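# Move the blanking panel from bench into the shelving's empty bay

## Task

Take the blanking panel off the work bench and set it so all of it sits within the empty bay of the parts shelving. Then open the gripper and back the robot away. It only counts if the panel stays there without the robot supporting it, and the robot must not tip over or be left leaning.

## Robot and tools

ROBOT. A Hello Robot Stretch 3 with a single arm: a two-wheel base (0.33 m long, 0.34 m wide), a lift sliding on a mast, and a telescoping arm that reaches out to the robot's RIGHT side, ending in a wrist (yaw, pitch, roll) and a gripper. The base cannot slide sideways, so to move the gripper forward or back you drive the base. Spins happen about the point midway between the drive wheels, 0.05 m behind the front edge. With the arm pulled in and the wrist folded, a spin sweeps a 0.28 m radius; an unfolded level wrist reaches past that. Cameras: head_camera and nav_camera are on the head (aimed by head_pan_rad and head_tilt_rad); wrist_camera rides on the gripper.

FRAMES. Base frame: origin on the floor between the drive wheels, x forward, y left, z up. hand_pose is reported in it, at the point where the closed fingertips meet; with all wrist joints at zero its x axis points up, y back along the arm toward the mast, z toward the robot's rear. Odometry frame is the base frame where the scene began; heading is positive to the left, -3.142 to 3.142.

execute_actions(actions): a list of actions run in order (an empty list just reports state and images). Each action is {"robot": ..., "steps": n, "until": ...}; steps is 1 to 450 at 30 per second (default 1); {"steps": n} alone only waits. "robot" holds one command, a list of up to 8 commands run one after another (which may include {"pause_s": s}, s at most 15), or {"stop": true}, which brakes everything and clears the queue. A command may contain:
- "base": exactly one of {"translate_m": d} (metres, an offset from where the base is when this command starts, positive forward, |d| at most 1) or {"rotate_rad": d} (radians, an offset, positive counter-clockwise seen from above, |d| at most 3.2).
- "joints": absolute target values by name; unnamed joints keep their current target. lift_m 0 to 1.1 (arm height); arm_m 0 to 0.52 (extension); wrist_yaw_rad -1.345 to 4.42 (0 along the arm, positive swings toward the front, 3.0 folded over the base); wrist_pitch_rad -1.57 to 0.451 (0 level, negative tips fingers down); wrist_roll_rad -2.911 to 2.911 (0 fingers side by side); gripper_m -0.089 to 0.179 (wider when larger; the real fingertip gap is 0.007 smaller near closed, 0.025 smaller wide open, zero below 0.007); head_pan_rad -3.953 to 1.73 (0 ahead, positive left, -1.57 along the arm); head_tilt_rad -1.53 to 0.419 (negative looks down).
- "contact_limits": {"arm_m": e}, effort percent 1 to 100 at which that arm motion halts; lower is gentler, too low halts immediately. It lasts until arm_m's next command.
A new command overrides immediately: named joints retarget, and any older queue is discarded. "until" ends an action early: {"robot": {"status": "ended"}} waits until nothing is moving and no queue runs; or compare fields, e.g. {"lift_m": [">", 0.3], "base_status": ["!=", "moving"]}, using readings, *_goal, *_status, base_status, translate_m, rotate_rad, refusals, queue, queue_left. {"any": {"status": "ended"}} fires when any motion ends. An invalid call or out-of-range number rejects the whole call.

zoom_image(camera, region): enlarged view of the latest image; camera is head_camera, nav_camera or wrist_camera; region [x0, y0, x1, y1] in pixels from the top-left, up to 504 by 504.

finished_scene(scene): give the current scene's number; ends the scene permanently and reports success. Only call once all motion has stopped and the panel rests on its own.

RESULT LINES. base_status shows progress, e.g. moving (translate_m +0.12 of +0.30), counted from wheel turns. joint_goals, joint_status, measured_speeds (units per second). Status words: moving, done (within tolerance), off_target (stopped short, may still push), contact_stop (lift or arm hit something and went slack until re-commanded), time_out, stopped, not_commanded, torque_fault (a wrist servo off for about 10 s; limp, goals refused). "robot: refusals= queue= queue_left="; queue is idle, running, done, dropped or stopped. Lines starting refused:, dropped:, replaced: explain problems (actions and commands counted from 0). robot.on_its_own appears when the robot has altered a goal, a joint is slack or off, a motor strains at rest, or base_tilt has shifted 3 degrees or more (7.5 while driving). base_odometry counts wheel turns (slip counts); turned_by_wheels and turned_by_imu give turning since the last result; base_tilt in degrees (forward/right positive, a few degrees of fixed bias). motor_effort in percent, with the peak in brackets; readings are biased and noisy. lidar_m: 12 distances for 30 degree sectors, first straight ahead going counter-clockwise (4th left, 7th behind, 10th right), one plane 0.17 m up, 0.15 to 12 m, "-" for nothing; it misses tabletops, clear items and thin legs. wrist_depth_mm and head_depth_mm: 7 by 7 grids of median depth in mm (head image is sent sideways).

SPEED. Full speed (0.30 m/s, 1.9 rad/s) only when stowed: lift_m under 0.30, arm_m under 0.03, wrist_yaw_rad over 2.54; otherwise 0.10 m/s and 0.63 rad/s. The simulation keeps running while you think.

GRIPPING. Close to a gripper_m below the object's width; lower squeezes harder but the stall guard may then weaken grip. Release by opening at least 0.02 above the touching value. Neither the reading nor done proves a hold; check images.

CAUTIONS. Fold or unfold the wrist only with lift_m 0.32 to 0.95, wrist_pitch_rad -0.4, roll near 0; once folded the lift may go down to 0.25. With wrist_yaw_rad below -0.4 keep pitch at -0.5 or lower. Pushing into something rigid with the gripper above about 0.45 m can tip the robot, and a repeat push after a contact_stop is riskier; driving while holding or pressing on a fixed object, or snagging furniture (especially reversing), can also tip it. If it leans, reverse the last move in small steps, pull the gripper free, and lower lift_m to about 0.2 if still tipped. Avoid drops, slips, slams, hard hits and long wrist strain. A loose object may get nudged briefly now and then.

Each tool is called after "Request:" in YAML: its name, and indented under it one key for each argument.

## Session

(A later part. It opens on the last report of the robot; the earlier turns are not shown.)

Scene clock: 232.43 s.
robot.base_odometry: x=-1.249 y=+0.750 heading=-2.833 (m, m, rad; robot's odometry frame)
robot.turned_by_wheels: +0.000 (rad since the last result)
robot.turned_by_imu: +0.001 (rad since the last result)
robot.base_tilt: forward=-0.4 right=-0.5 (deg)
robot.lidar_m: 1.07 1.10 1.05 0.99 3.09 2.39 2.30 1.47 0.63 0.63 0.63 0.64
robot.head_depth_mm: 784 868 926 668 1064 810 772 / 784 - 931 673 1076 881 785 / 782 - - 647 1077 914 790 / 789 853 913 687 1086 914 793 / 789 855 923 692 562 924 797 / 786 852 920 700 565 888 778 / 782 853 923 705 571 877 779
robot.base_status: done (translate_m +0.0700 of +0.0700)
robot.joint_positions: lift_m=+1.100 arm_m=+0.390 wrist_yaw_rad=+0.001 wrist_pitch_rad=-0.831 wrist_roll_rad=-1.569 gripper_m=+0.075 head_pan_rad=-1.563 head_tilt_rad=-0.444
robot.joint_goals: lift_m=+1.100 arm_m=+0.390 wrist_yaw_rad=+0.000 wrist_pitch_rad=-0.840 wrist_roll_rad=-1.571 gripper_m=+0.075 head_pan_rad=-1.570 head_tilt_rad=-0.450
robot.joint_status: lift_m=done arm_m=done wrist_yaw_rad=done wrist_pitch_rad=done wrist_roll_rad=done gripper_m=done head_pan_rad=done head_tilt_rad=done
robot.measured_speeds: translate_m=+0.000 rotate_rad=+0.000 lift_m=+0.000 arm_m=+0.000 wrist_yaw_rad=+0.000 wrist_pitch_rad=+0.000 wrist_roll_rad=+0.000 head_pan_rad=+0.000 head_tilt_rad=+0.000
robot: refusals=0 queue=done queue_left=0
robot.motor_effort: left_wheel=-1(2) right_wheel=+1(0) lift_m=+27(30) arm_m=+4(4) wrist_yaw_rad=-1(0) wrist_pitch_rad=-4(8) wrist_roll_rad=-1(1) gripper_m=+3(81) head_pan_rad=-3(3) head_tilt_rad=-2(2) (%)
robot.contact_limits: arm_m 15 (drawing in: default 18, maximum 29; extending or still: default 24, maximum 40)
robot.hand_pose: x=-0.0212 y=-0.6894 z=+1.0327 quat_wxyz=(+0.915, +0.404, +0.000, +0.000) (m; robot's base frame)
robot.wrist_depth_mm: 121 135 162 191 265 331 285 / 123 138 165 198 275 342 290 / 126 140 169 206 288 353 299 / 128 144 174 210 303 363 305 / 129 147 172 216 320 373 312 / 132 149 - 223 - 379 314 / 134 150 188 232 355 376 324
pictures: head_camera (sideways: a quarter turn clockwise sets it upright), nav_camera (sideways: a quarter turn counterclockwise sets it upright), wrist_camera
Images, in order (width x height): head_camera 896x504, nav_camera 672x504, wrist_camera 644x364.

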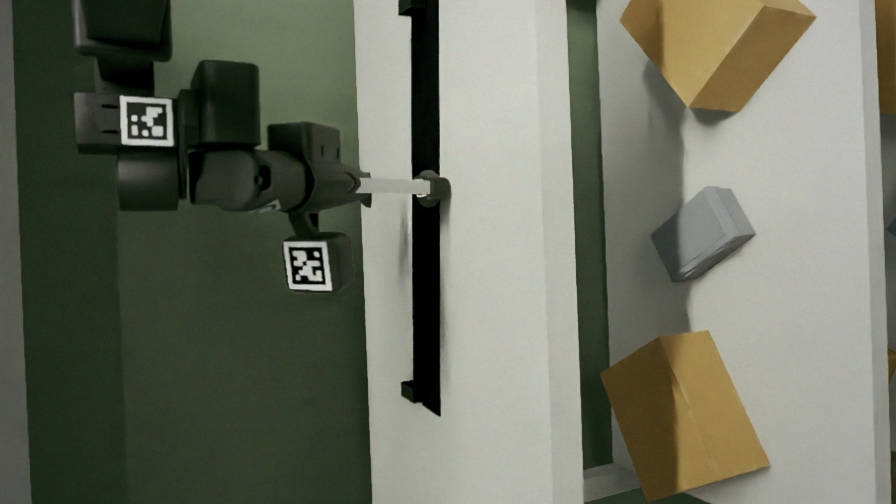

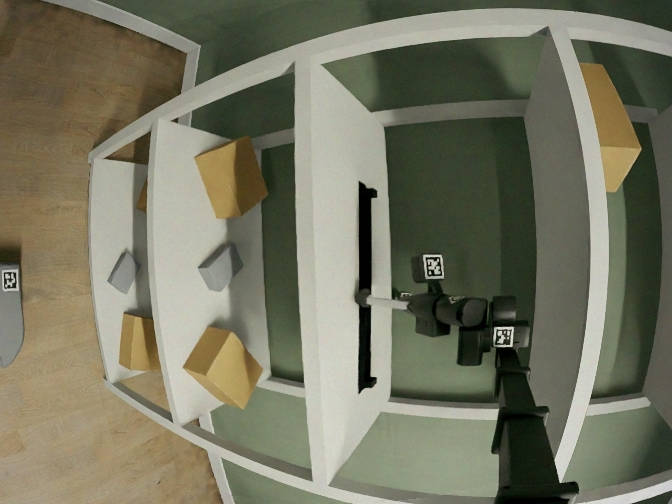

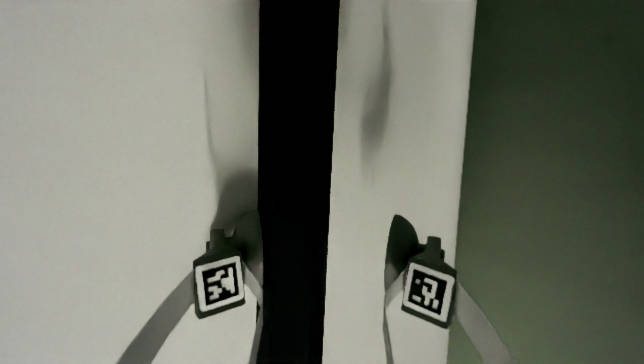

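Request:
execute_actions:
  actions:
    - {"robot": {"joints": {"arm_m": 0.3}}, "steps": 100, "until": {"robot": {"arm_m": ["<", 0.365]}}}
    - {"robot": {"joints": {"arm_m": 0.0, "wrist_pitch_rad": -0.68}}, "steps": 200, "until": {"robot": {"arm_m": ["<", 0.06]}}}
    - {"robot": {"base": {"rotate_rad": 0.6}, "joints": {"wrist_pitch_rad": -1.5, "head_pan_rad": -2.17}}, "steps": 200, "until": {"robot": {"status": "ended"}}}

Scene clock: 241.33 s.
robot.base_odometry: x=-1.249 y=+0.750 heading=-2.233 (m, m, rad; robot's odometry frame)
robot.turned_by_wheels: +0.600 (rad since the last result)
robot.turned_by_imu: +0.606 (rad since the last result)
robot.base_tilt: forward=-0.4 right=-0.5 (deg)
robot.lidar_m: 1.12 1.02 0.99 3.75 2.35 2.31 0.68 0.63 0.77 0.63 1.11 1.07
robot.head_depth_mm: - - 927 688 928 811 771 / - - 938 - - 860 784 / - - - - - 886 791 / - - - - - - - / - - - - - - - / - - - - - - - / - - - - - - -
robot.base_status: done (rotate_rad +0.5999 of +0.6000)
robot.joint_positions: lift_m=+1.100 arm_m=+0.003 wrist_yaw_rad=+0.001 wrist_pitch_rad=-1.491 wrist_roll_rad=-1.570 gripper_m=+0.075 head_pan_rad=-2.163 head_tilt_rad=-0.444
robot.joint_goals: lift_m=+1.100 arm_m=+0.000 wrist_yaw_rad=+0.000 wrist_pitch_rad=-1.500 wrist_roll_rad=-1.571 gripper_m=+0.075 head_pan_rad=-2.170 head_tilt_rad=-0.450
robot.joint_status: lift_m=done arm_m=done wrist_yaw_rad=done wrist_pitch_rad=done wrist_roll_rad=done gripper_m=done head_pan_rad=done head_tilt_rad=done
robot.measured_speeds: translate_m=+0.000 rotate_rad=+0.000 lift_m=+0.000 arm_m=+0.000 wrist_yaw_rad=+0.000 wrist_pitch_rad=+0.000 wrist_roll_rad=+0.000 head_pan_rad=+0.000 head_tilt_rad=+0.000
robot: refusals=0 queue=done queue_left=0
robot.motor_effort: left_wheel=-2(5) right_wheel=+0(5) lift_m=+27(27) arm_m=-4(8) wrist_yaw_rad=+0(1) wrist_pitch_rad=-5(7) wrist_roll_rad=+0(0) gripper_m=+0(3) head_pan_rad=-3(28) head_tilt_rad=-2(1) (%)
robot.hand_pose: x=-0.0214 y=-0.1449 z=+0.9809 quat_wxyz=(+0.735, +0.678, +0.000, +0.000) (m; robot's base frame)
robot.wrist_depth_mm: - - - - - - - / - - - - - - - / - - - - - 878 655 / - - - - - 666 660 / - - - - - 675 610 / - - - - - 701 687 / - - - - 708 674 751
pictures: head_camera (sideways: a quarter turn clockwise sets it upright), nav_camera (sideways: a quarter turn counterclockwise sets it upright), wrist_camera
Images, in order (width x height): head_camera 896x504, nav_camera 672x504, wrist_camera 644x364.

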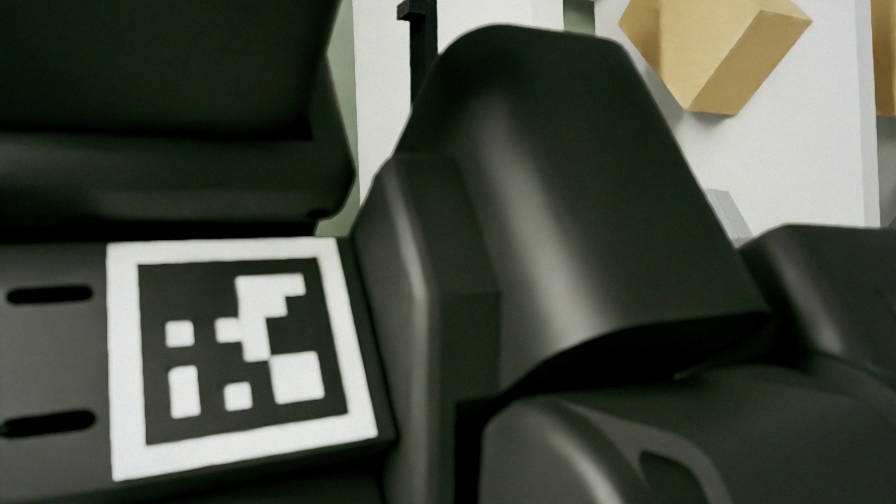

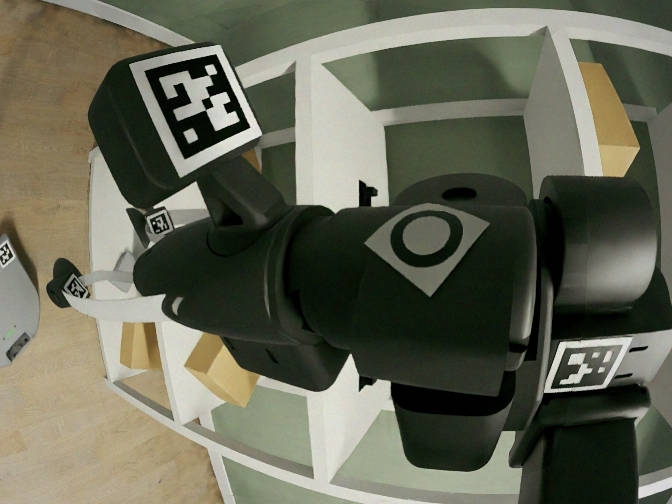

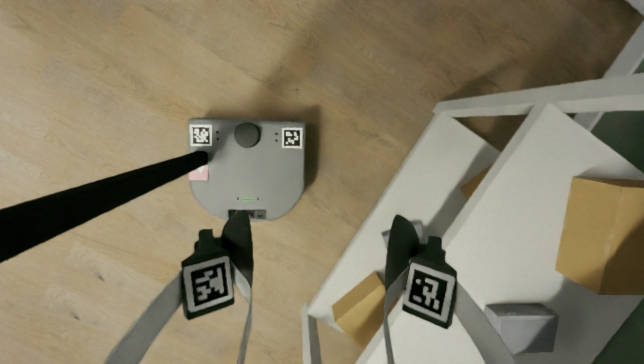

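Both panel ends are visible in the same place inside the bay, and the robot is clear.

Request:
finished_scene:
  scene: 2

The scene is finished: the task was done.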